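## Task

A sieve stack made up of a pan, a sieve and a cover already sits in the tote. Move the tote onto the steel shelf against the end wall so that it rests entirely on the shelf with nothing overhanging. All three parts must finish wholly inside the tote, and no cover or sieve may have any portion of its lower rim (skirt) sitting inside another part. One or both robots may be used. At the end, release everything and back away. Nothing may stay in place only because a robot holds it. A robot that falls over or is left tilted means failure.

## Robot and tools

Robots: there are two identical Hello Robot Stretch 3 units, named r1 and r2. Each has a two-wheel differential base with a passive rear caster. The base is 0.33 m long and 0.34 m wide. Each robot has a lift on a mast and one telescoping arm that reaches out to the robot's right. The base cannot move sideways, so to move the gripper forward or back you drive the base. A spin in place pivots about a point 0.05 m behind the front edge. With the arm stowed and the wrist folded, the swept radius is 0.28 m. An unfolded, level gripper reaches beyond that radius.

Frames: the base frame has its origin on the floor between the drive wheels, with x forward, y left and z up. hand_pose is reported in this frame, at the point where the closed fingertips meet. The odometry frame is the base frame as it was at the start. Each robot reports in its own frames. To tell where the robots are relative to each other, use the images, lidar_m, wrist_depth_mm and head_depth_mm.

execute_actions: the argument actions is a list holding one action, or none. An empty list just returns state and images. An action maps a robot name (r1, r2) to an object that can contain base, joints and contact_limits. All the commanded motions start together.
- base: give exactly one of translate_m or rotate_rad. Both are offsets from the base's last reported position. translate_m is in metres, from -1 to 1, with forward positive. rotate_rad is in radians, from -3.2 to 3.2, with counter-clockwise (left) positive.
- joints: absolute targets by joint name. lift_m is 0 to 1.1 (arm height). arm_m is 0 to 0.52 (extension). wrist_yaw_rad is -1.345 to 4.42: 0 points along the arm, positive turns toward the front, and 3.0 folds the wrist over the base. wrist_pitch_rad is -1.57 to 0.451: 0 is level and negative tips the fingers down. wrist_roll_rad is -2.911 to 2.911. gripper_m is -0.089 to 0.179, and larger is wider; the actual fingertip gap is 0.007 to 0.025 less than this value, and is zero below 0.007. head_pan_rad is -3.953 to 1.73: 0 is forward, positive is left, and -1.57 looks along the arm. head_tilt_rad is -1.53 to 0.419, and negative looks down.
- contact_limits: only arm_m is accepted, as a motor effort in percent from 1 to 100. The arm stops with contact_stop at that effort. It stays in force until the next action.
The cameras argument selects which images come back: r1_/r2_ head_camera, nav_camera or wrist_camera, or all. A joint or robot you leave out may keep pushing toward its old target. An unknown key or a value out of range rejects the whole call. No action can run longer than 15 s.

wait(seconds 0 to 10) lets time pass and returns the state. zoom_image(camera, region [x0,y0,x1,y1] in pixels, at most 504x504) enlarges part of a camera's latest image. finished_scene(scene) ends the current scene for good.

Result lines: base_status and joint_status give the outcome of each motion. done means the target was reached; for the base it only means the wheels turned the commanded amount, even if they slipped. off_target means it stopped short and may still be pushing. After contact_stop, time_out or torque_fault the old target is dropped. After a contact stop the lift or arm goes slack, so a loaded lift may sag. on_its_own covers joints that were not commanded, and "held at" there is a target, not a measured position. motor_effort is a percentage, with the peak shown in brackets; it is noisy and biased. Positive wheel effort means the robot is pushing forward. lidar_m gives 12 distances in 30° sectors, counter-clockwise from straight ahead, measured in a plane 0.17 m above the floor; "-" means nothing was detected. wrist_depth_mm (45 to 1000) and head_depth_mm (280 to 4000) are 7x7 grids of median depth. base_tilt is in degrees, with forward and right positive, and carries a fixed offset of up to about 4°. turned_by_wheels and turned_by_imu report rotation since the last result. A stop reported in a result cancels the reply's later calls.

Speed: the base is fast (0.30 m/s) only when lift_m < 0.30, arm_m < 0.03 and wrist_yaw_rad > 2.54. Otherwise it is limited to 0.10 m/s.

Gripping: to hold something, command gripper_m below the object's width. To let go, open at least 0.02 wider than the point where the fingers made contact. The reading alone does not show whether something is held.

Cautions: fold or unfold the wrist only with lift_m between 0.32 and 0.95, wrist_pitch_rad -0.4 and roll near 0. If yaw is below -0.4, keep pitch at -0.5 or lower. Pushing with the arm above about 0.45 m can tip the robot. Also avoid driving while the gripper is pushing on or hooked to something fixed. If base_tilt shows a lean, back off in small steps, free the gripper, and lower the lift to about 0.2. Robot-to-robot contact is never reported, and any base push into another robot counts as a hard press and fails the run. Two robots carrying one load can drift apart by up to 2.5 cm per metre. Wrist servos shut off for 10 s if they strain too long. Avoid dropping, slamming or shoving objects hard. Loose items may be nudged now and then. While you are thinking, the robots keep holding their last command.

Each tool is called by a JSON object that holds its "fn" and its "kwargs".

## Session

I'll start by looking at the current state and camera images.

{"fn": "execute_actions", "kwargs": {"actions": []}}

Scene clock: 0.00 s.
r1.base_odometry: x=+0.000 y=+0.000 heading=+0.000 (m, m, rad; r1's odometry frame)
r1.turned_by_wheels: +0.000 (rad since the last result)
r1.turned_by_imu: +0.000 (rad since the last result)
r1.base_tilt: forward=+2.2 right=-2.5 (deg)
r1.lidar_m: 3.51 4.01 3.52 0.81 1.72 1.74 2.29 1.39 1.23 1.23 1.45 2.62
r1.head_depth_mm: 1720 2539 3424 3395 3346 3321 2281 / 1709 2508 3498 3473 3491 3415 2300 / 1697 2496 3649 3599 3547 3495 2343 / 1682 2438 3683 3718 3678 3610 2351 / 1684 2432 3834 3846 3844 3770 2344 / 1667 2408 3946 3940 3946 3756 2383 / 1653 2407 - - - 3836 2390
r1.base_status: not commanded
r1.joint_positions: lift_m=+0.598 arm_m=+0.003 wrist_yaw_rad=+2.914 wrist_pitch_rad=-0.509 wrist_roll_rad=+0.006 gripper_m=+0.037 head_pan_rad=-0.001 head_tilt_rad=-0.002
r1.joint_status: not commanded
r1.motor_effort: left_wheel=+0 right_wheel=-1 lift_m=+35 arm_m=+0 wrist_yaw_rad=+0 wrist_pitch_rad=+4 wrist_roll_rad=+0 gripper_m=+1 head_pan_rad=+0 head_tilt_rad=+1 (%)
r1.hand_pose: x=+0.0266 y=+0.0587 z=+0.5908 quat_wxyz=(+0.255, +0.702, +0.099, +0.658) (m; r1's base frame)
r1.wrist_depth_mm: - - - - - - - / - - - - - - - / - - - - - - - / - - - - - - - / 890 933 - 921 927 939 922 / 812 804 - 796 760 802 799 / 702 699 679 691 691 696 714
r2.base_odometry: x=+0.000 y=+0.000 heading=+0.000 (m, m, rad; r2's odometry frame)
r2.turned_by_wheels: +0.000 (rad since the last result)
r2.turned_by_imu: +0.000 (rad since the last result)
r2.base_tilt: forward=+0.8 right=-0.6 (deg)
r2.lidar_m: 0.88 0.89 1.07 2.04 3.04 3.68 3.83 1.29 1.40 5.63 1.58 0.99
r2.head_depth_mm: 901 901 904 903 904 907 909 / 882 883 885 888 886 887 890 / 863 864 870 869 871 869 872 / 845 849 849 854 851 854 856 / 832 833 834 835 835 837 838 / 817 816 819 820 821 823 825 / 803 803 801 805 806 807 807
r2.base_status: not commanded
r2.joint_positions: lift_m=+0.483 arm_m=-0.001 wrist_yaw_rad=+2.951 wrist_pitch_rad=-0.550 wrist_roll_rad=-0.001 gripper_m=+0.037 head_pan_rad=+0.014 head_tilt_rad=+0.010
r2.joint_status: not commanded
r2.motor_effort: left_wheel=+0 right_wheel=+0 lift_m=+30 arm_m=-1 wrist_yaw_rad=+1 wrist_pitch_rad=+4 wrist_roll_rad=+0 gripper_m=+0 head_pan_rad=+0 head_tilt_rad=+1 (%)
r2.hand_pose: x=+0.0179 y=+0.0584 z=+0.4672 quat_wxyz=(+0.256, +0.695, +0.127, +0.660) (m; r2's base frame)
r2.wrist_depth_mm: - - - - - - 815 / - - - - - - 856 / - - - - - - 870 / 975 963 979 991 971 975 890 / 836 832 830 804 843 820 816 / 712 717 - 709 - 698 688 / 627 622 - 625 612 614 624
pictures: r1_head_camera (sideways: a quarter turn clockwise sets it upright), r1_nav_camera (sideways: a quarter turn counterclockwise sets it upright), r1_wrist_camera, r2_head_camera (sideways: a quarter turn clockwise sets it upright), r2_nav_camera (sideways: a quarter turn counterclockwise sets it upright), r2_wrist_camera
Images, in order (width x height): r1_head_camera 896x504, r1_nav_camera 672x504, r1_wrist_camera 644x364, r2_head_camera 896x504, r2_nav_camera 672x504, r2_wrist_camera 644x364.

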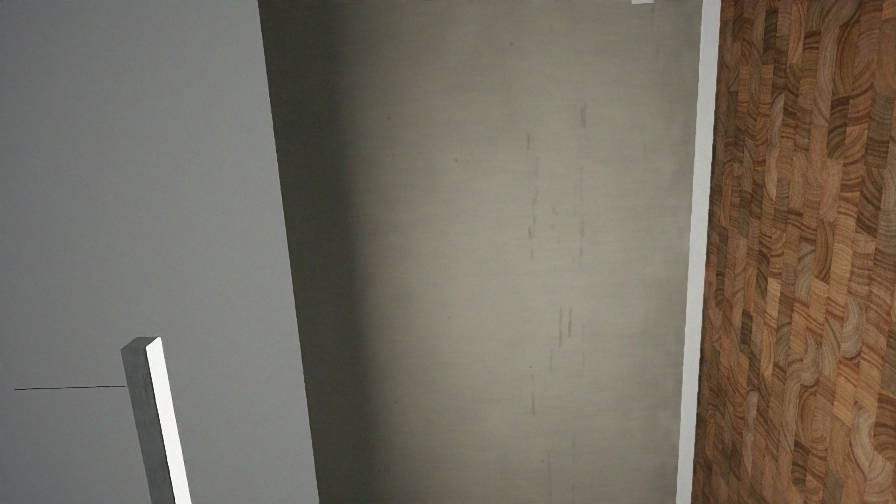

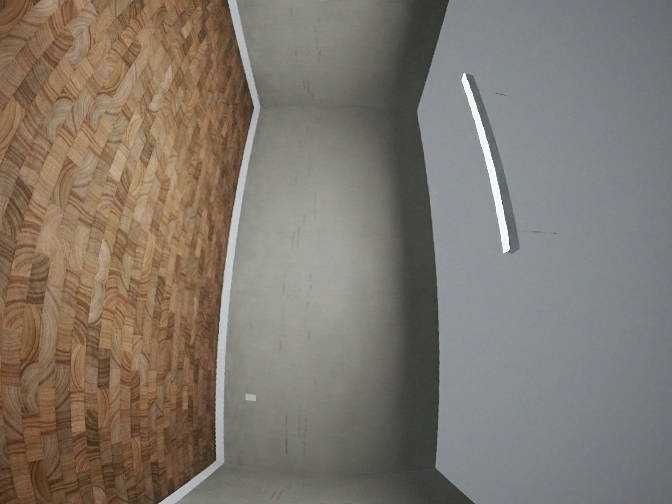

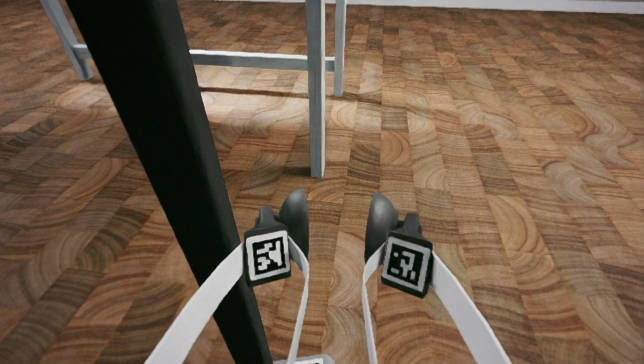

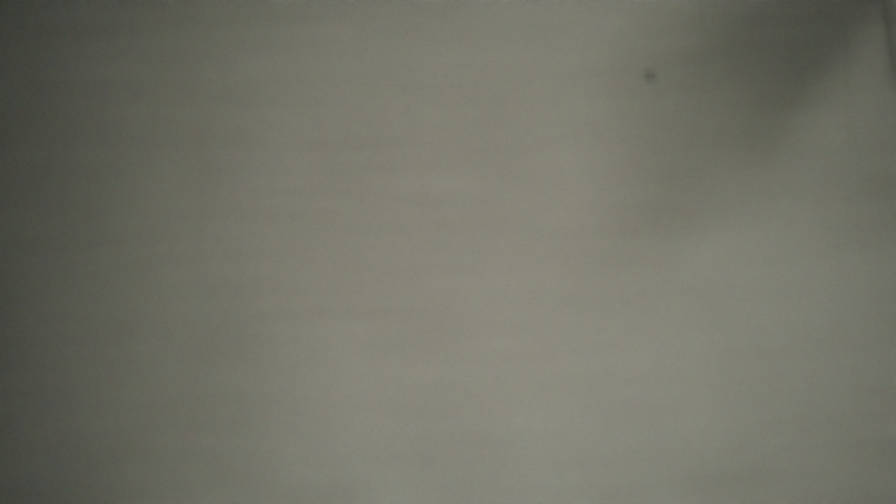

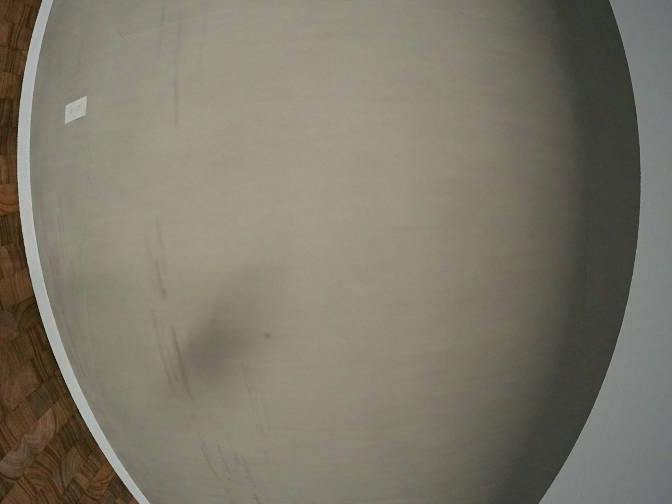

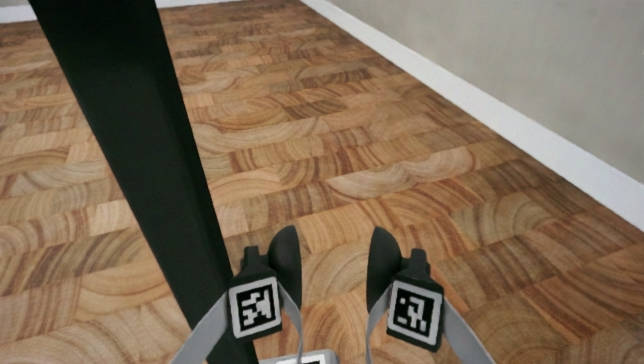

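{"fn": "execute_actions", "kwargs": {"actions": [{"r1": {"joints": {"head_pan_rad": 1.7, "head_tilt_rad": -0.5}}, "r2": {"joints": {"head_pan_rad": -2.3, "head_tilt_rad": -0.4}}}], "cameras": ["r1_head_camera", "r1_nav_camera", "r2_head_camera", "r2_nav_camera"]}}

Scene clock: 4.40 s.
r1.base_odometry: x=+0.000 y=+0.000 heading=+0.000 (m, m, rad; r1's odometry frame)
r1.turned_by_wheels: +0.000 (rad since the last result)
r1.turned_by_imu: +0.001 (rad since the last result)
r1.base_tilt: forward=+2.1 right=-2.5 (deg)
r1.lidar_m: 3.51 3.99 3.53 0.81 1.72 1.74 2.29 1.39 1.22 1.23 1.45 2.61
r1.head_depth_mm: 2920 3169 3427 3036 2111 1618 1317 / 3057 3330 3585 1244 1667 1568 1316 / 3141 3430 3740 1252 997 1579 1254 / 3273 3560 3870 1259 1890 1620 1322 / 3455 3748 - 1261 1977 1643 1323 / 3594 3860 - 1250 2051 1643 1342 / 3717 - 3300 1270 - - -
r1.base_status: not commanded
r1.joint_positions: lift_m=+0.598 arm_m=+0.003 wrist_yaw_rad=+2.914 wrist_pitch_rad=-0.509 wrist_roll_rad=+0.006 gripper_m=+0.037 head_pan_rad=+1.693 head_tilt_rad=-0.494
r1.joint_status: all done
r1.motor_effort: left_wheel=+0(1) right_wheel=+0(1) lift_m=+35(35) arm_m=-1(1) wrist_yaw_rad=+0(0) wrist_pitch_rad=+5(5) wrist_roll_rad=+0(0) gripper_m=+1(1) head_pan_rad=+4(41) head_tilt_rad=-3(33) (%)
r1.hand_pose: x=+0.0266 y=+0.0587 z=+0.5908 quat_wxyz=(+0.255, +0.702, +0.099, +0.658) (m; r1's base frame)
r1.wrist_depth_mm: - - - - - - - / - - - - - - - / - - - - - - - / - - - - - - - / 907 909 - 919 933 944 893 / 798 794 - 818 771 828 796 / 701 713 687 702 699 692 698
r2.base_odometry: x=+0.000 y=+0.000 heading=+0.000 (m, m, rad; r2's odometry frame)
r2.turned_by_wheels: +0.000 (rad since the last result)
r2.turned_by_imu: -0.001 (rad since the last result)
r2.base_tilt: forward=+0.7 right=-0.6 (deg)
r2.lidar_m: 0.88 0.89 1.07 2.03 3.06 3.68 3.83 1.29 1.39 5.62 1.59 0.99
r2.head_depth_mm: 3539 3712 3904 2651 2134 1738 1420 / 3677 3949 - 1474 2138 1684 1425 / 3907 - - 1489 2148 1665 1423 / - - 2018 2687 2256 1753 1431 / - - 2030 2868 2258 1759 1442 / - - 2289 2896 2161 1772 1441 / - - 2303 3229 2236 1773 1448
r2.base_status: not commanded
r2.joint_positions: lift_m=+0.483 arm_m=-0.001 wrist_yaw_rad=+2.951 wrist_pitch_rad=-0.550 wrist_roll_rad=-0.001 gripper_m=+0.037 head_pan_rad=-2.293 head_tilt_rad=-0.395
r2.joint_status: all done
r2.motor_effort: left_wheel=+0(0) right_wheel=+0(0) lift_m=+30(30) arm_m=-1(1) wrist_yaw_rad=+1(1) wrist_pitch_rad=+4(4) wrist_roll_rad=+0(0) gripper_m=+1(1) head_pan_rad=-1(31) head_tilt_rad=-2(19) (%)
r2.hand_pose: x=+0.0179 y=+0.0584 z=+0.4672 quat_wxyz=(+0.256, +0.695, +0.127, +0.660) (m; r2's base frame)
r2.wrist_depth_mm: - - - - - - 821 / - - - - - - 844 / - - - - - - 868 / 980 978 993 968 986 998 895 / 838 828 833 818 847 821 789 / 712 716 - 720 - 712 713 / 634 628 - 625 599 609 615
pictures: r1_head_camera (sideways: a quarter turn clockwise sets it upright), r1_nav_camera (sideways: a quarter turn counterclockwise sets it upright), r2_head_camera (sideways: a quarter turn clockwise sets it upright), r2_nav_camera (sideways: a quarter turn counterclockwise sets it upright)
Images, in order (width x height): r1_head_camera 896x504, r1_nav_camera 672x504, r2_head_camera 896x504, r2_nav_camera 672x504.

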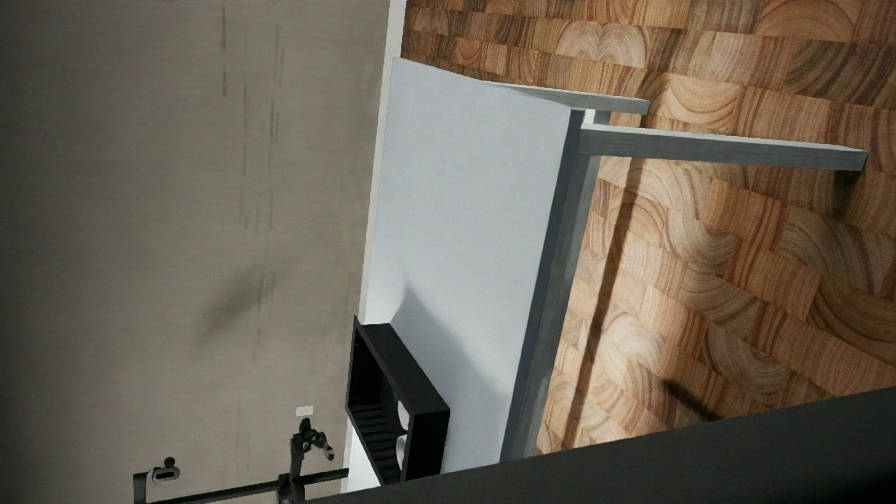

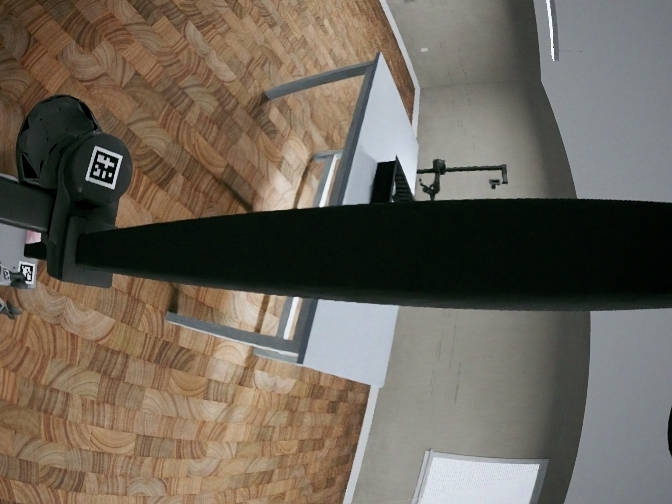

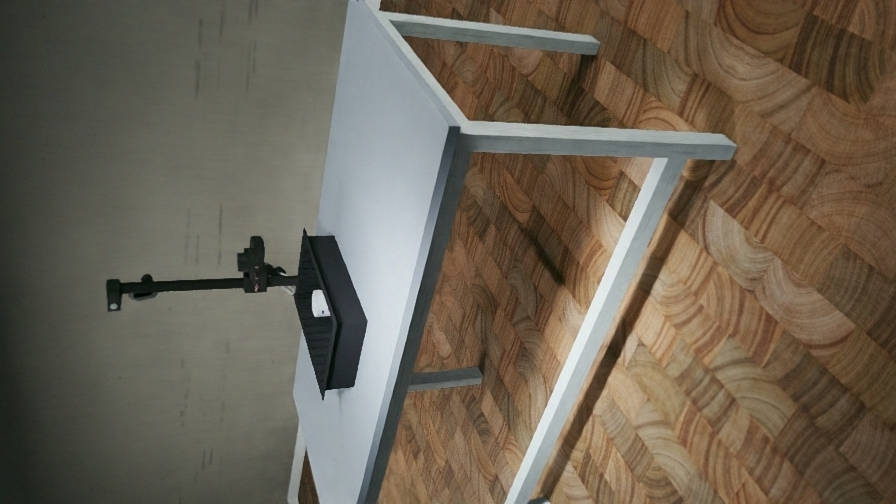

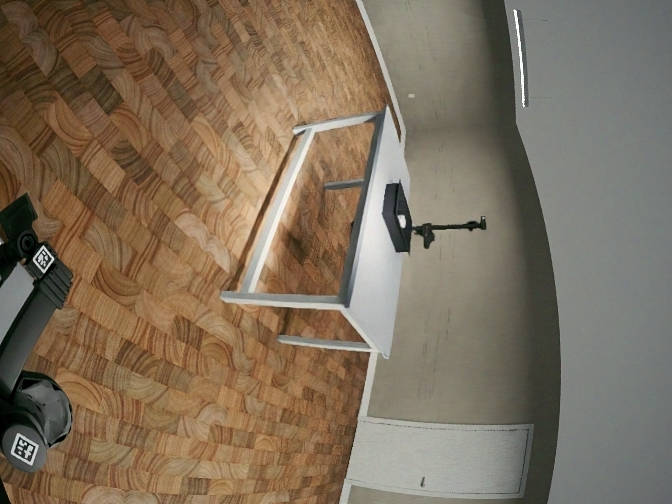

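{"fn": "execute_actions", "kwargs": {"actions": [{"r1": {"joints": {"head_pan_rad": -3.5, "head_tilt_rad": -0.25}}, "r2": {"joints": {"head_pan_rad": -3.9, "head_tilt_rad": -0.3}}}], "cameras": ["r1_head_camera", "r1_nav_camera", "r2_head_camera", "r2_nav_camera"]}}

Scene clock: 10.40 s.
r1.base_odometry: x=+0.000 y=+0.000 heading=+0.000 (m, m, rad; r1's odometry frame)
r1.turned_by_wheels: +0.000 (rad since the last result)
r1.turned_by_imu: +0.001 (rad since the last result)
r1.base_tilt: forward=+2.2 right=-2.5 (deg)
r1.lidar_m: 3.51 3.98 3.51 0.81 1.72 1.74 2.30 1.39 1.22 1.23 1.45 2.61
r1.head_depth_mm: 2975 - - - 2971 2032 1592 / 2933 - - - 3173 2114 1599 / 2931 - - - 3222 2141 1612 / 2885 - - - 3206 2153 1620 / 2864 - - - 3261 2181 1621 / 2851 - - - 3344 2181 1620 / 2795 - - - 3345 2200 1650
r1.base_status: not commanded
r1.joint_positions: lift_m=+0.598 arm_m=+0.003 wrist_yaw_rad=+2.914 wrist_pitch_rad=-0.509 wrist_roll_rad=+0.006 gripper_m=+0.037 head_pan_rad=-3.493 head_tilt_rad=-0.260
r1.joint_status: all done
r1.motor_effort: left_wheel=+0(0) right_wheel=-1(0) lift_m=+35(35) arm_m=-1(0) wrist_yaw_rad=+0(0) wrist_pitch_rad=+5(4) wrist_roll_rad=+0(0) gripper_m=+0(1) head_pan_rad=-3(41) head_tilt_rad=+5(27) (%)
r1.hand_pose: x=+0.0266 y=+0.0587 z=+0.5908 quat_wxyz=(+0.255, +0.702, +0.099, +0.658) (m; r1's base frame)
r1.wrist_depth_mm: - - - - - - - / - - - - - - - / - - - - - - - / - - - - - - - / 963 914 - 923 951 923 926 / 795 825 - 793 755 791 775 / 701 709 673 681 701 694 704
r2.base_odometry: x=+0.000 y=+0.000 heading=+0.000 (m, m, rad; r2's odometry frame)
r2.turned_by_wheels: +0.000 (rad since the last result)
r2.turned_by_imu: -0.001 (rad since the last result)
r2.base_tilt: forward=+0.8 right=-0.7 (deg)
r2.lidar_m: 0.88 0.88 1.07 2.04 3.05 3.68 3.82 1.29 1.40 5.64 1.58 0.98
r2.head_depth_mm: - - - - - - - / 2916 3095 3193 3394 2580 1926 - / 3063 3238 3387 3546 2585 1920 1537 / 3224 3445 3665 3766 2594 1936 1544 / 3466 3683 3984 - 2607 1942 1550 / 3743 - - - 2624 1954 1553 / - - - - 2649 1953 1558
r2.base_status: not commanded
r2.joint_positions: lift_m=+0.483 arm_m=-0.001 wrist_yaw_rad=+2.951 wrist_pitch_rad=-0.550 wrist_roll_rad=-0.001 gripper_m=+0.037 head_pan_rad=-3.893 head_tilt_rad=-0.310
r2.joint_status: all done
r2.motor_effort: left_wheel=+0(1) right_wheel=+0(0) lift_m=+30(30) arm_m=-1(1) wrist_yaw_rad=+0(1) wrist_pitch_rad=+3(3) wrist_roll_rad=+0(0) gripper_m=+2(1) head_pan_rad=-3(31) head_tilt_rad=+3(10) (%)
r2.hand_pose: x=+0.0179 y=+0.0584 z=+0.4672 quat_wxyz=(+0.256, +0.695, +0.127, +0.660) (m; r2's base frame)
r2.wrist_depth_mm: - - - - - - 820 / - - - - - - 833 / - - - - - - 867 / 986 970 971 970 957 949 894 / 831 825 838 819 848 817 807 / 708 722 - 720 - 707 698 / 627 626 - 627 618 618 609
pictures: r1_head_camera (sideways: a quarter turn clockwise sets it upright), r1_nav_camera (sideways: a quarter turn counterclockwise sets it upright), r2_head_camera (sideways: a quarter turn clockwise sets it upright), r2_nav_camera (sideways: a quarter turn counterclockwise sets it upright)
Images, in order (width x height): r1_head_camera 896x504, r1_nav_camera 672x504, r2_head_camera 896x504, r2_nav_camera 672x504.

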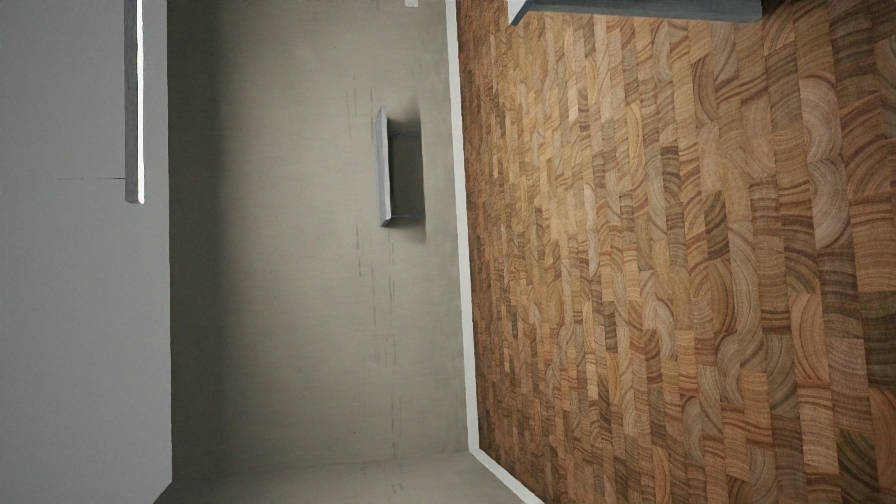

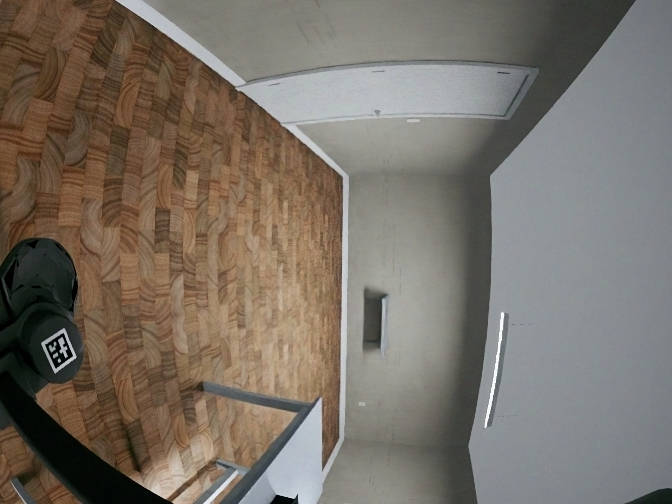

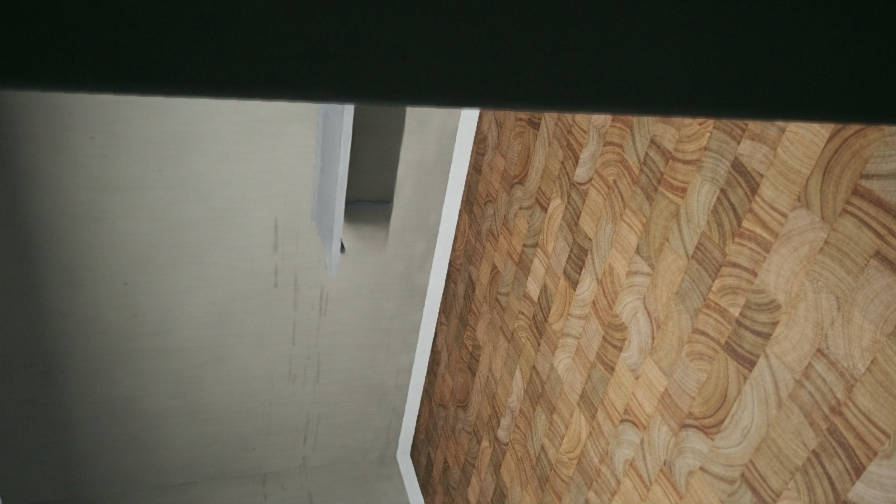

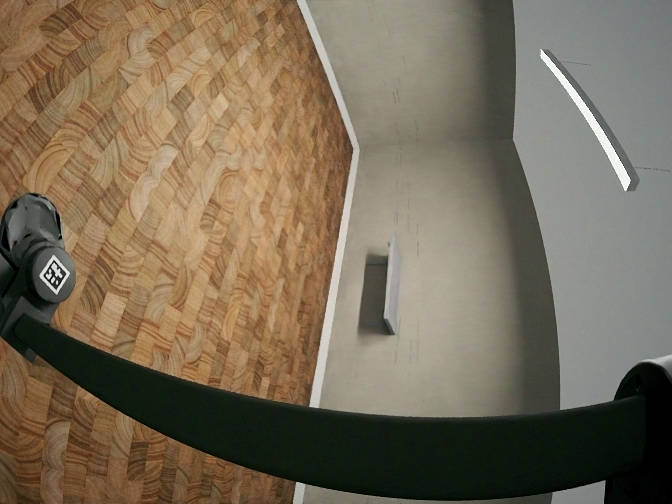

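{"fn": "execute_actions", "kwargs": {"actions": [{"r1": {"base": {"rotate_rad": 2.328}, "joints": {"head_pan_rad": -0.43, "head_tilt_rad": -0.35, "lift_m": 0.9, "wrist_pitch_rad": -0.4}}, "r2": {"base": {"rotate_rad": -1.939}, "joints": {"head_pan_rad": -0.3, "head_tilt_rad": -0.3, "lift_m": 0.28, "wrist_pitch_rad": -0.4, "wrist_yaw_rad": 3.0}}}], "cameras": ["r1_head_camera", "r2_head_camera"]}}

Scene clock: 61.47 s.
r1.base_odometry: x=+0.000 y=+0.000 heading=+2.328 (m, m, rad; r1's odometry frame)
r1.turned_by_wheels: +2.328 (rad since the last result)
r1.turned_by_imu: +2.300 (rad since the last result)
r1.base_tilt: forward=+2.1 right=-2.5 (deg)
r1.lidar_m: 1.74 5.20 1.81 1.29 1.23 1.26 1.68 3.49 3.62 3.71 0.81 1.49
r1.head_depth_mm: 3115 3231 3436 3518 1095 883 1381 / 3244 3391 3602 3769 1100 1700 1472 / 3414 3595 3831 3918 1107 1754 1483 / 3662 3866 - 1664 1116 1913 1482 / 3781 - - 1690 1196 1930 1489 / 3747 - - 1933 1283 1934 1499 / 3735 - - 1956 2348 1944 1504
r1.base_status: done
r1.joint_positions: lift_m=+0.899 arm_m=+0.003 wrist_yaw_rad=+2.914 wrist_pitch_rad=-0.419 wrist_roll_rad=+0.006 gripper_m=+0.037 head_pan_rad=-0.437 head_tilt_rad=-0.346
r1.joint_status: all done
r1.motor_effort: left_wheel=-1(4) right_wheel=+2(7) lift_m=+50(52) arm_m=-1(0) wrist_yaw_rad=+0(0) wrist_pitch_rad=+6(7) wrist_roll_rad=+0(0) gripper_m=+0(0) head_pan_rad=+4(39) head_tilt_rad=-2(15) (%)
r1.hand_pose: x=+0.0293 y=+0.0707 z=+0.9116 quat_wxyz=(+0.225, +0.706, +0.067, +0.668) (m; r1's base frame)
r1.wrist_depth_mm: 905 - - - - - - / 971 - - - - - - / - - - - - - - / - - - - - - - / - - - - - - - / - - - - - - - / - - - - - - -
r2.base_odometry: x=+0.000 y=+0.000 heading=-1.939 (m, m, rad; r2's odometry frame)
r2.turned_by_wheels: -1.939 (rad since the last result)
r2.turned_by_imu: -1.889 (rad since the last result)
r2.base_tilt: forward=+0.7 right=-0.6 (deg)
r2.lidar_m: 1.65 3.31 1.24 0.91 0.89 0.92 1.27 3.05 3.16 3.99 3.83 1.29
r2.head_depth_mm: 3658 3783 - 1607 2450 1894 1534 / 3909 - - 1627 2352 1602 1532 / - - - 1641 2573 1800 1539 / - - - 1800 2603 1871 1547 / - - - 1972 2641 1940 1547 / - - - 3305 2631 1954 1544 / - - - 2356 2473 1971 1560
r2.base_status: done
r2.joint_positions: lift_m=+0.280 arm_m=-0.001 wrist_yaw_rad=+2.999 wrist_pitch_rad=-0.421 wrist_roll_rad=-0.001 gripper_m=+0.037 head_pan_rad=-0.307 head_tilt_rad=-0.309
r2.joint_status: all done
r2.motor_effort: left_wheel=+2(12) right_wheel=-2(6) lift_m=+26(26) arm_m=-1(1) wrist_yaw_rad=+1(1) wrist_pitch_rad=+5(6) wrist_roll_rad=+0(0) gripper_m=-1(1) head_pan_rad=+2(33) head_tilt_rad=+2(3) (%)
r2.hand_pose: x=+0.0107 y=+0.0780 z=+0.2922 quat_wxyz=(+0.197, +0.700, +0.098, +0.680) (m; r2's base frame)
r2.wrist_depth_mm: 687 - 909 - - - - / 732 - 962 - - - - / 770 - - - - - - / 764 817 796 809 802 795 794 / 648 656 648 640 667 644 633 / 539 532 - 531 - 531 533 / 462 - - - 449 454 451
pictures: r1_head_camera (sideways: a quarter turn clockwise sets it upright), r2_head_camera (sideways: a quarter turn clockwise sets it upright)
Images, in order (width x height): r1_head_camera 896x504, r2_head_camera 896x504.

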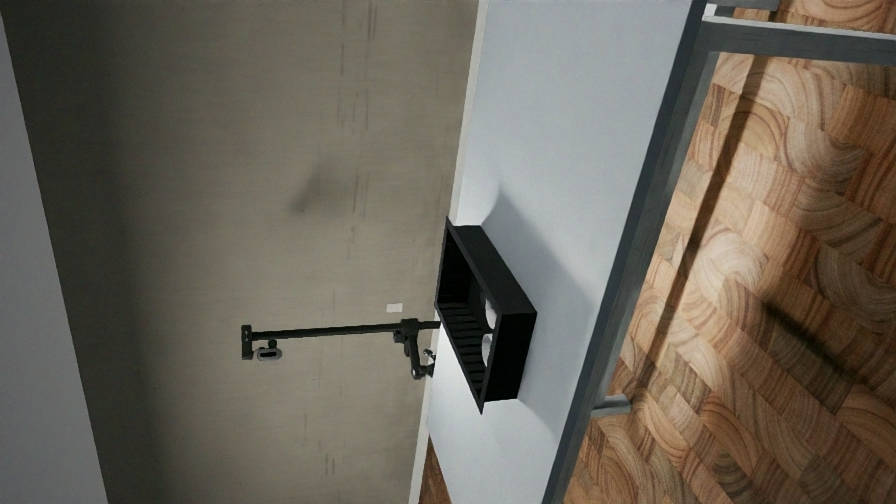

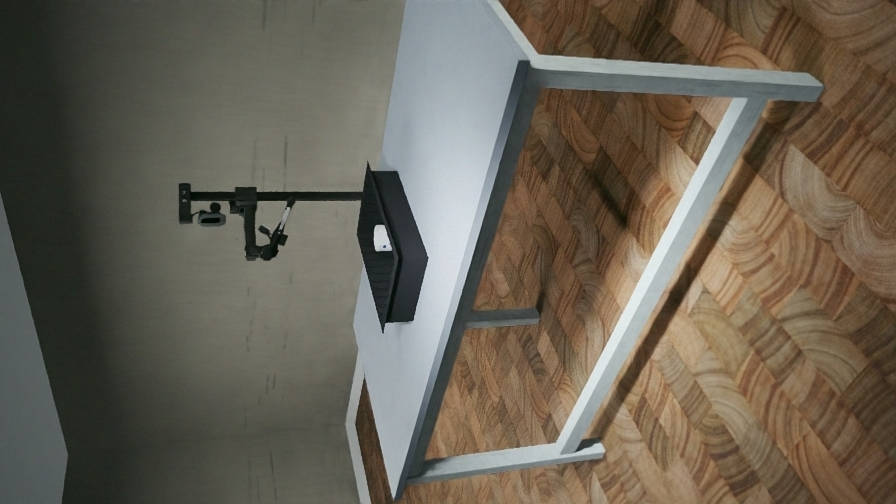

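{"fn": "zoom_image", "kwargs": {"camera": "r1_head_camera", "region": [400, 190, 620, 430]}}

{"fn": "zoom_image", "kwargs": {"camera": "r2_head_camera", "region": [320, 140, 500, 350]}}

Region (400, 190, 620, 430) of r1_head_camera's 896x504 image, scaled by 2.100, with more detail than that image has; it fills the left 462 columns of this view, and the rest is white.

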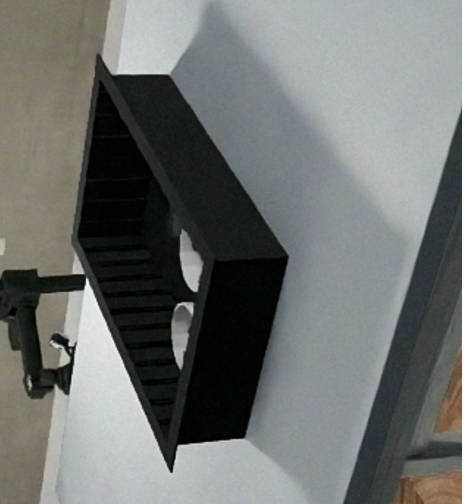

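Region (320, 140, 500, 350) of r2_head_camera's 896x504 image, scaled by 2.400, with more detail than that image has; it fills the left 432 columns of this view, and the rest is white.

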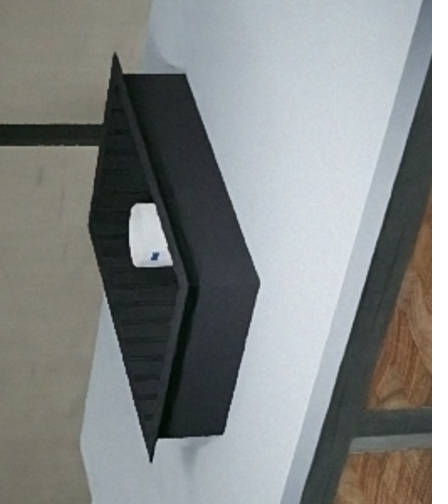

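{"fn": "execute_actions", "kwargs": {"actions": [{"r1": {"base": {"translate_m": 0.4}, "joints": {"head_pan_rad": -0.6, "head_tilt_rad": -0.5, "wrist_yaw_rad": 1.0}}, "r2": {"base": {"translate_m": 1.0}, "joints": {"head_pan_rad": -0.6, "head_tilt_rad": -0.5}}}], "cameras": ["r1_head_camera", "r2_head_camera"]}}

Scene clock: 84.60 s.
r1.base_odometry: x=-0.275 y=+0.291 heading=+2.328 (m, m, rad; r1's odometry frame)
r1.turned_by_wheels: +0.000 (rad since the last result)
r1.turned_by_imu: +0.002 (rad since the last result)
r1.base_tilt: forward=+2.1 right=-2.5 (deg)
r1.lidar_m: 1.34 4.83 2.08 1.51 1.44 1.48 1.97 3.85 3.94 0.62 0.62 1.27
r1.head_depth_mm: 2744 2956 3165 1238 865 710 1314 / 2825 3084 3335 1242 869 740 1373 / 2964 3246 3537 1253 871 1475 1318 / 3050 3320 3596 1182 873 1535 1321 / 3187 3547 3812 1245 880 1588 1325 / 3344 3650 - 1137 887 1643 1321 / 3496 3806 - 1286 929 1642 1326
r1.base_status: done
r1.joint_positions: lift_m=+0.899 arm_m=+0.003 wrist_yaw_rad=+1.002 wrist_pitch_rad=-0.419 wrist_roll_rad=+0.006 gripper_m=+0.037 head_pan_rad=-0.593 head_tilt_rad=-0.494
r1.joint_status: all done
r1.motor_effort: left_wheel=-1(2) right_wheel=+2(7) lift_m=+50(49) arm_m=-1(1) wrist_yaw_rad=-2(6) wrist_pitch_rad=+6(7) wrist_roll_rad=+0(0) gripper_m=+0(0) head_pan_rad=-3(19) head_tilt_rad=-4(17) (%)
r1.hand_pose: x=+0.1674 y=-0.2687 z=+0.9116 quat_wxyz=(+0.676, +0.462, -0.538, +0.201) (m; r1's base frame)
r1.wrist_depth_mm: - - - - - - - / 940 838 738 804 871 834 - / - - 620 599 582 617 683 / - - - 520 465 464 459 / - - - - 496 408 376 / - - - - - - 426 / - - - - - 527 -
r2.base_odometry: x=-0.360 y=-0.933 heading=-1.939 (m, m, rad; r2's odometry frame)
r2.turned_by_wheels: +0.000 (rad since the last result)
r2.turned_by_imu: +0.002 (rad since the last result)
r2.base_tilt: forward=+0.8 right=-0.6 (deg)
r2.lidar_m: 0.95 4.78 1.92 1.42 1.38 1.43 1.98 3.91 4.07 0.69 0.66 0.69
r2.head_depth_mm: 2857 3091 3280 1055 804 1534 1322 / 2987 3202 3377 1061 830 1581 1331 / 3120 3336 3503 1019 867 1585 1273 / 1999 3518 1328 986 909 1588 1248 / 3353 3660 1586 1027 1802 1598 1276 / 3562 3841 1601 1085 1873 1605 1311 / 3709 - 1617 1093 1926 1605 1340
r2.base_status: done
r2.joint_positions: lift_m=+0.280 arm_m=-0.001 wrist_yaw_rad=+2.999 wrist_pitch_rad=-0.420 wrist_roll_rad=-0.001 gripper_m=+0.037 head_pan_rad=-0.593 head_tilt_rad=-0.494
r2.joint_status: all done
r2.motor_effort: left_wheel=+1(13) right_wheel=-2(5) lift_m=+27(26) arm_m=-1(1) wrist_yaw_rad=-1(1) wrist_pitch_rad=+5(6) wrist_roll_rad=+0(0) gripper_m=+0(1) head_pan_rad=-3(19) head_tilt_rad=-2(14) (%)
r2.hand_pose: x=+0.0106 y=+0.0781 z=+0.2923 quat_wxyz=(+0.197, +0.700, +0.098, +0.680) (m; r2's base frame)
r2.wrist_depth_mm: - - - - - - - / - - - - - - - / - - - - - - - / 810 824 800 806 807 790 807 / 654 651 660 639 658 642 628 / 539 543 - 536 - 530 529 / 459 - - - 444 459 458
pictures: r1_head_camera (sideways: a quarter turn clockwise sets it upright), r2_head_camera (sideways: a quarter turn clockwise sets it upright)
Images, in order (width x height): r1_head_camera 896x504, r2_head_camera 896x504.

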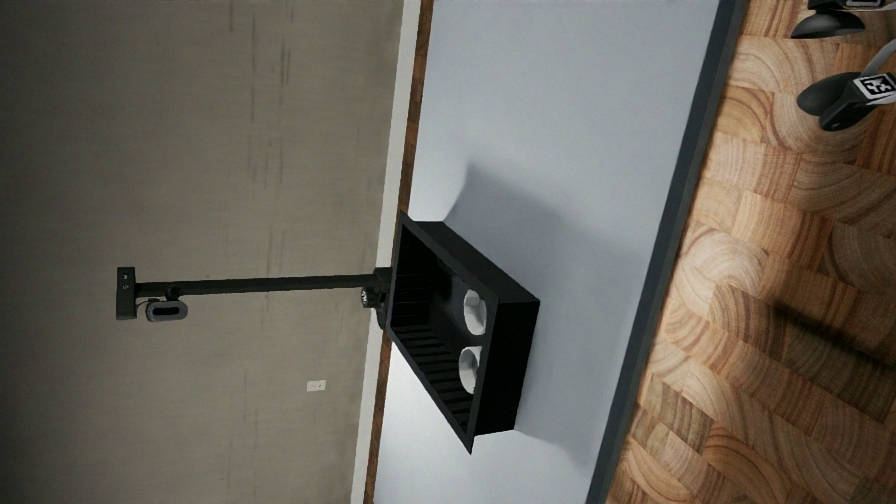

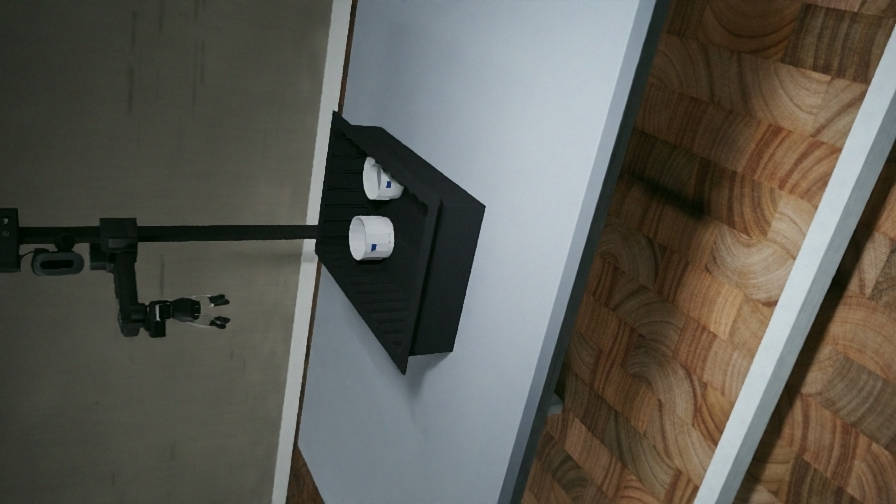

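{"fn": "execute_actions", "kwargs": {"actions": [{"r1": {"base": {"translate_m": 0.55}, "joints": {"head_pan_rad": -1.0, "head_tilt_rad": -0.75, "wrist_yaw_rad": 0.55, "lift_m": 1.09, "wrist_pitch_rad": -0.8}}, "r2": {"base": {"translate_m": 0.55}, "joints": {"head_pan_rad": -1.05, "head_tilt_rad": -0.7, "lift_m": 0.93}}}], "cameras": ["r1_head_camera", "r1_wrist_camera", "r2_head_camera"]}}

Scene clock: 122.53 s.
r1.base_odometry: x=-0.652 y=+0.691 heading=+2.328 (m, m, rad; r1's odometry frame)
r1.turned_by_wheels: +0.000 (rad since the last result)
r1.turned_by_imu: +0.003 (rad since the last result)
r1.base_tilt: forward=+2.1 right=-2.5 (deg)
r1.lidar_m: 0.79 4.38 2.53 1.82 1.74 1.77 2.37 4.31 0.71 0.99 0.95 0.97
r1.head_depth_mm: 2642 3007 2874 799 624 549 1161 / 2633 2963 1109 829 632 549 1159 / 2616 2943 2770 773 634 551 1163 / 2504 2895 1607 827 626 552 1141 / 1146 2924 2771 831 627 551 1136 / 2589 2919 2784 748 628 553 1138 / 2588 2930 2786 835 667 553 1139
r1.base_status: done
r1.joint_positions: lift_m=+1.089 arm_m=+0.003 wrist_yaw_rad=+0.552 wrist_pitch_rad=-0.807 wrist_roll_rad=+0.006 gripper_m=+0.037 head_pan_rad=-0.993 head_tilt_rad=-0.740
r1.joint_status: all done
r1.motor_effort: left_wheel=-1(2) right_wheel=+2(7) lift_m=+50(50) arm_m=-1(1) wrist_yaw_rad=-3(2) wrist_pitch_rad=+3(7) wrist_roll_rad=+0(0) gripper_m=+0(0) head_pan_rad=-4(30) head_tilt_rad=-6(26) (%)
r1.hand_pose: x=+0.0622 y=-0.2839 z=+1.0261 quat_wxyz=(+0.700, +0.444, -0.552, -0.092) (m; r1's base frame)
r1.wrist_depth_mm: 724 715 663 675 695 716 687 / 640 634 615 607 626 622 609 / 563 538 524 538 548 546 541 / 508 507 490 479 499 494 489 / 458 458 455 449 455 441 440 / 423 412 409 416 404 410 404 / - - - - - 389 383
r2.base_odometry: x=-0.558 y=-1.446 heading=-1.939 (m, m, rad; r2's odometry frame)
r2.turned_by_wheels: +0.000 (rad since the last result)
r2.turned_by_imu: +0.000 (rad since the last result)
r2.base_tilt: forward=+0.8 right=-0.6 (deg)
r2.lidar_m: 0.57 4.31 2.28 1.70 1.66 1.71 2.36 4.36 0.55 0.41 0.40 0.41
r2.head_depth_mm: 2745 2981 992 789 671 - - / 2779 3025 925 707 656 585 1009 / 2749 3045 937 706 657 1292 1199 / 2707 2993 944 793 661 1299 1200 / 2700 3038 943 733 661 1301 1201 / 2750 3035 1014 803 664 1309 1212 / 2739 3033 1023 808 666 1302 1208
r2.base_status: done
r2.joint_positions: lift_m=+0.930 arm_m=-0.001 wrist_yaw_rad=+2.999 wrist_pitch_rad=-0.420 wrist_roll_rad=-0.001 gripper_m=+0.037 head_pan_rad=-1.043 head_tilt_rad=-0.691
r2.joint_status: all done
r2.motor_effort: left_wheel=+1(12) right_wheel=-1(4) lift_m=+33(36) arm_m=-1(1) wrist_yaw_rad=+2(1) wrist_pitch_rad=+5(6) wrist_roll_rad=+0(0) gripper_m=+1(0) head_pan_rad=-2(23) head_tilt_rad=-3(14) (%)
r2.hand_pose: x=+0.0106 y=+0.0782 z=+0.9421 quat_wxyz=(+0.196, +0.700, +0.098, +0.680) (m; r2's base frame)
r2.wrist_depth_mm: - - - - - - - / - - - - - - - / - - - - - - - / - - - - - - - / - - - - - - - / - - - - - - - / - - - - - - -
pictures: r1_head_camera (sideways: a quarter turn clockwise sets it upright), r1_wrist_camera, r2_head_camera (sideways: a quarter turn clockwise sets it upright)
Images, in order (width x height): r1_head_camera 896x504, r1_wrist_camera 644x364, r2_head_camera 896x504.

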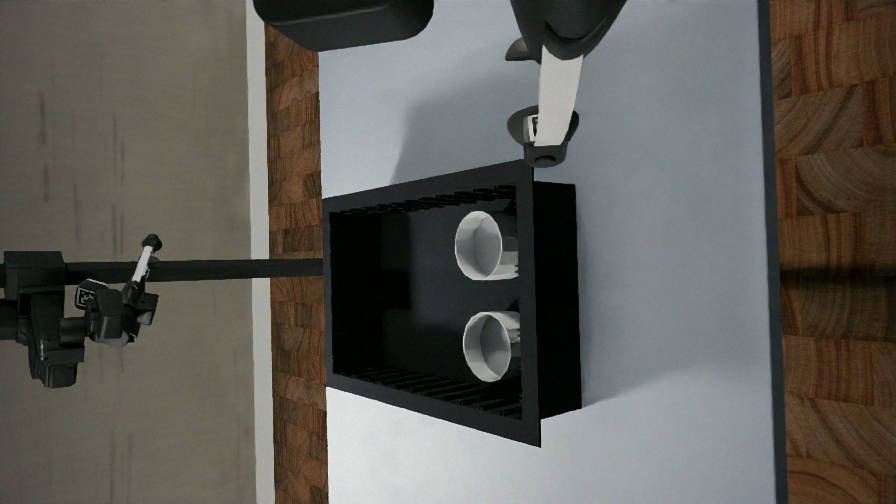

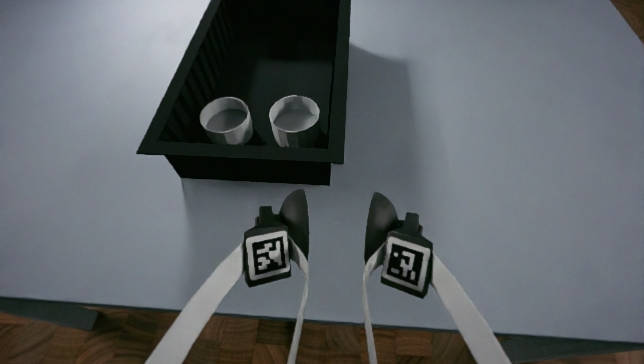

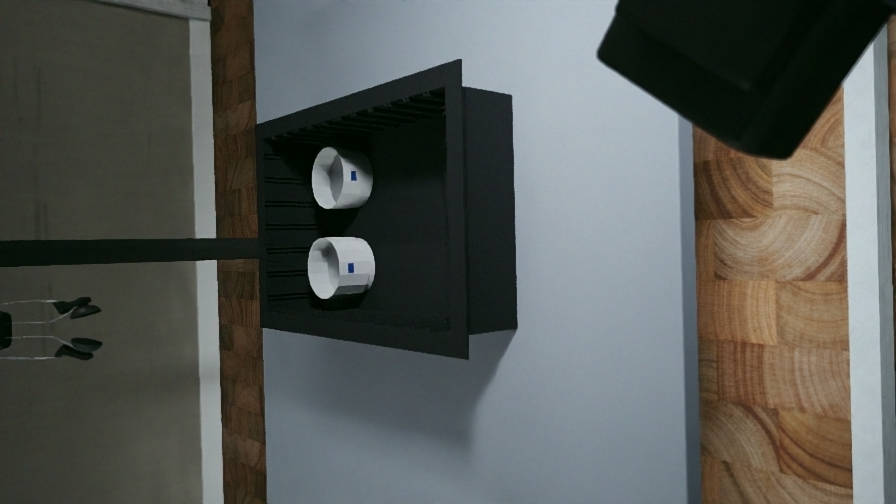

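{"fn": "zoom_image", "kwargs": {"camera": "r2_head_camera", "region": [250, 110, 480, 340]}}

{"fn": "zoom_image", "kwargs": {"camera": "r1_head_camera", "region": [320, 170, 600, 450]}}

Region (250, 110, 480, 340) of r2_head_camera's 896x504 image, scaled by 2.191, with more detail than that image has.

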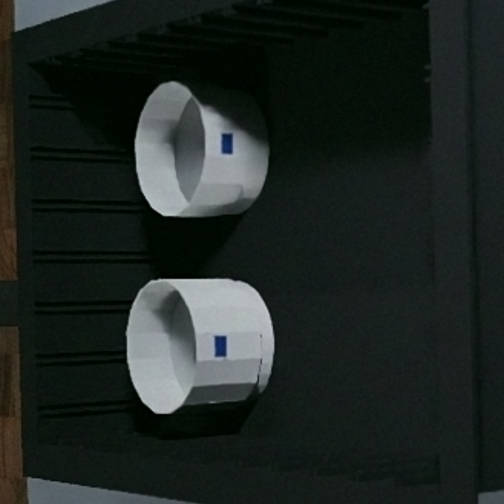

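Region (320, 170, 600, 450) of r1_head_camera's 896x504 image, scaled by 1.800, with more detail than that image has.

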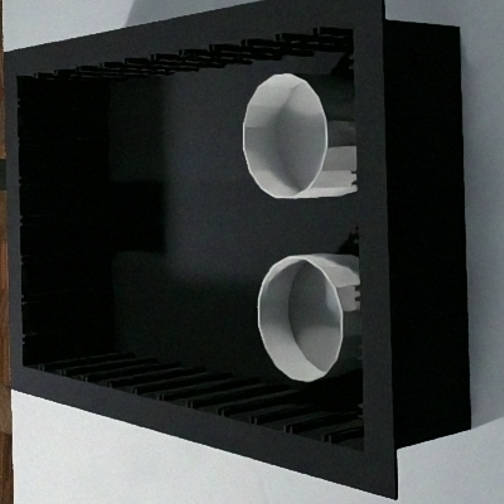

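{"fn": "zoom_image", "kwargs": {"camera": "r2_head_camera", "region": [295, 225, 385, 310]}}

{"fn": "zoom_image", "kwargs": {"camera": "r2_head_camera", "region": [295, 135, 385, 220]}}

Region (295, 225, 385, 310) of r2_head_camera's 896x504 image, scaled by 5.600, with more detail than that image has.

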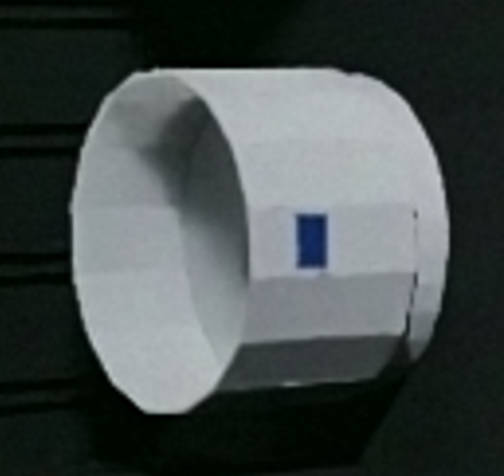

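Region (295, 135, 385, 220) of r2_head_camera's 896x504 image, scaled by 5.600, with more detail than that image has.

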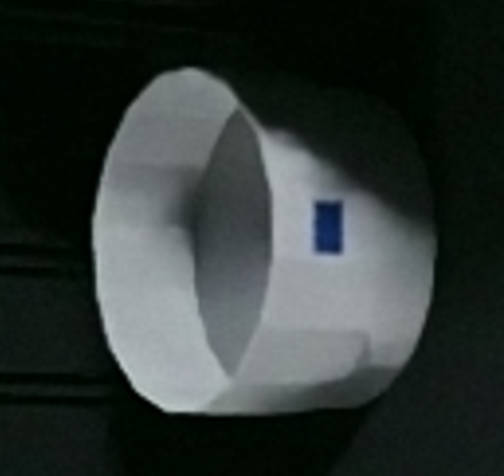

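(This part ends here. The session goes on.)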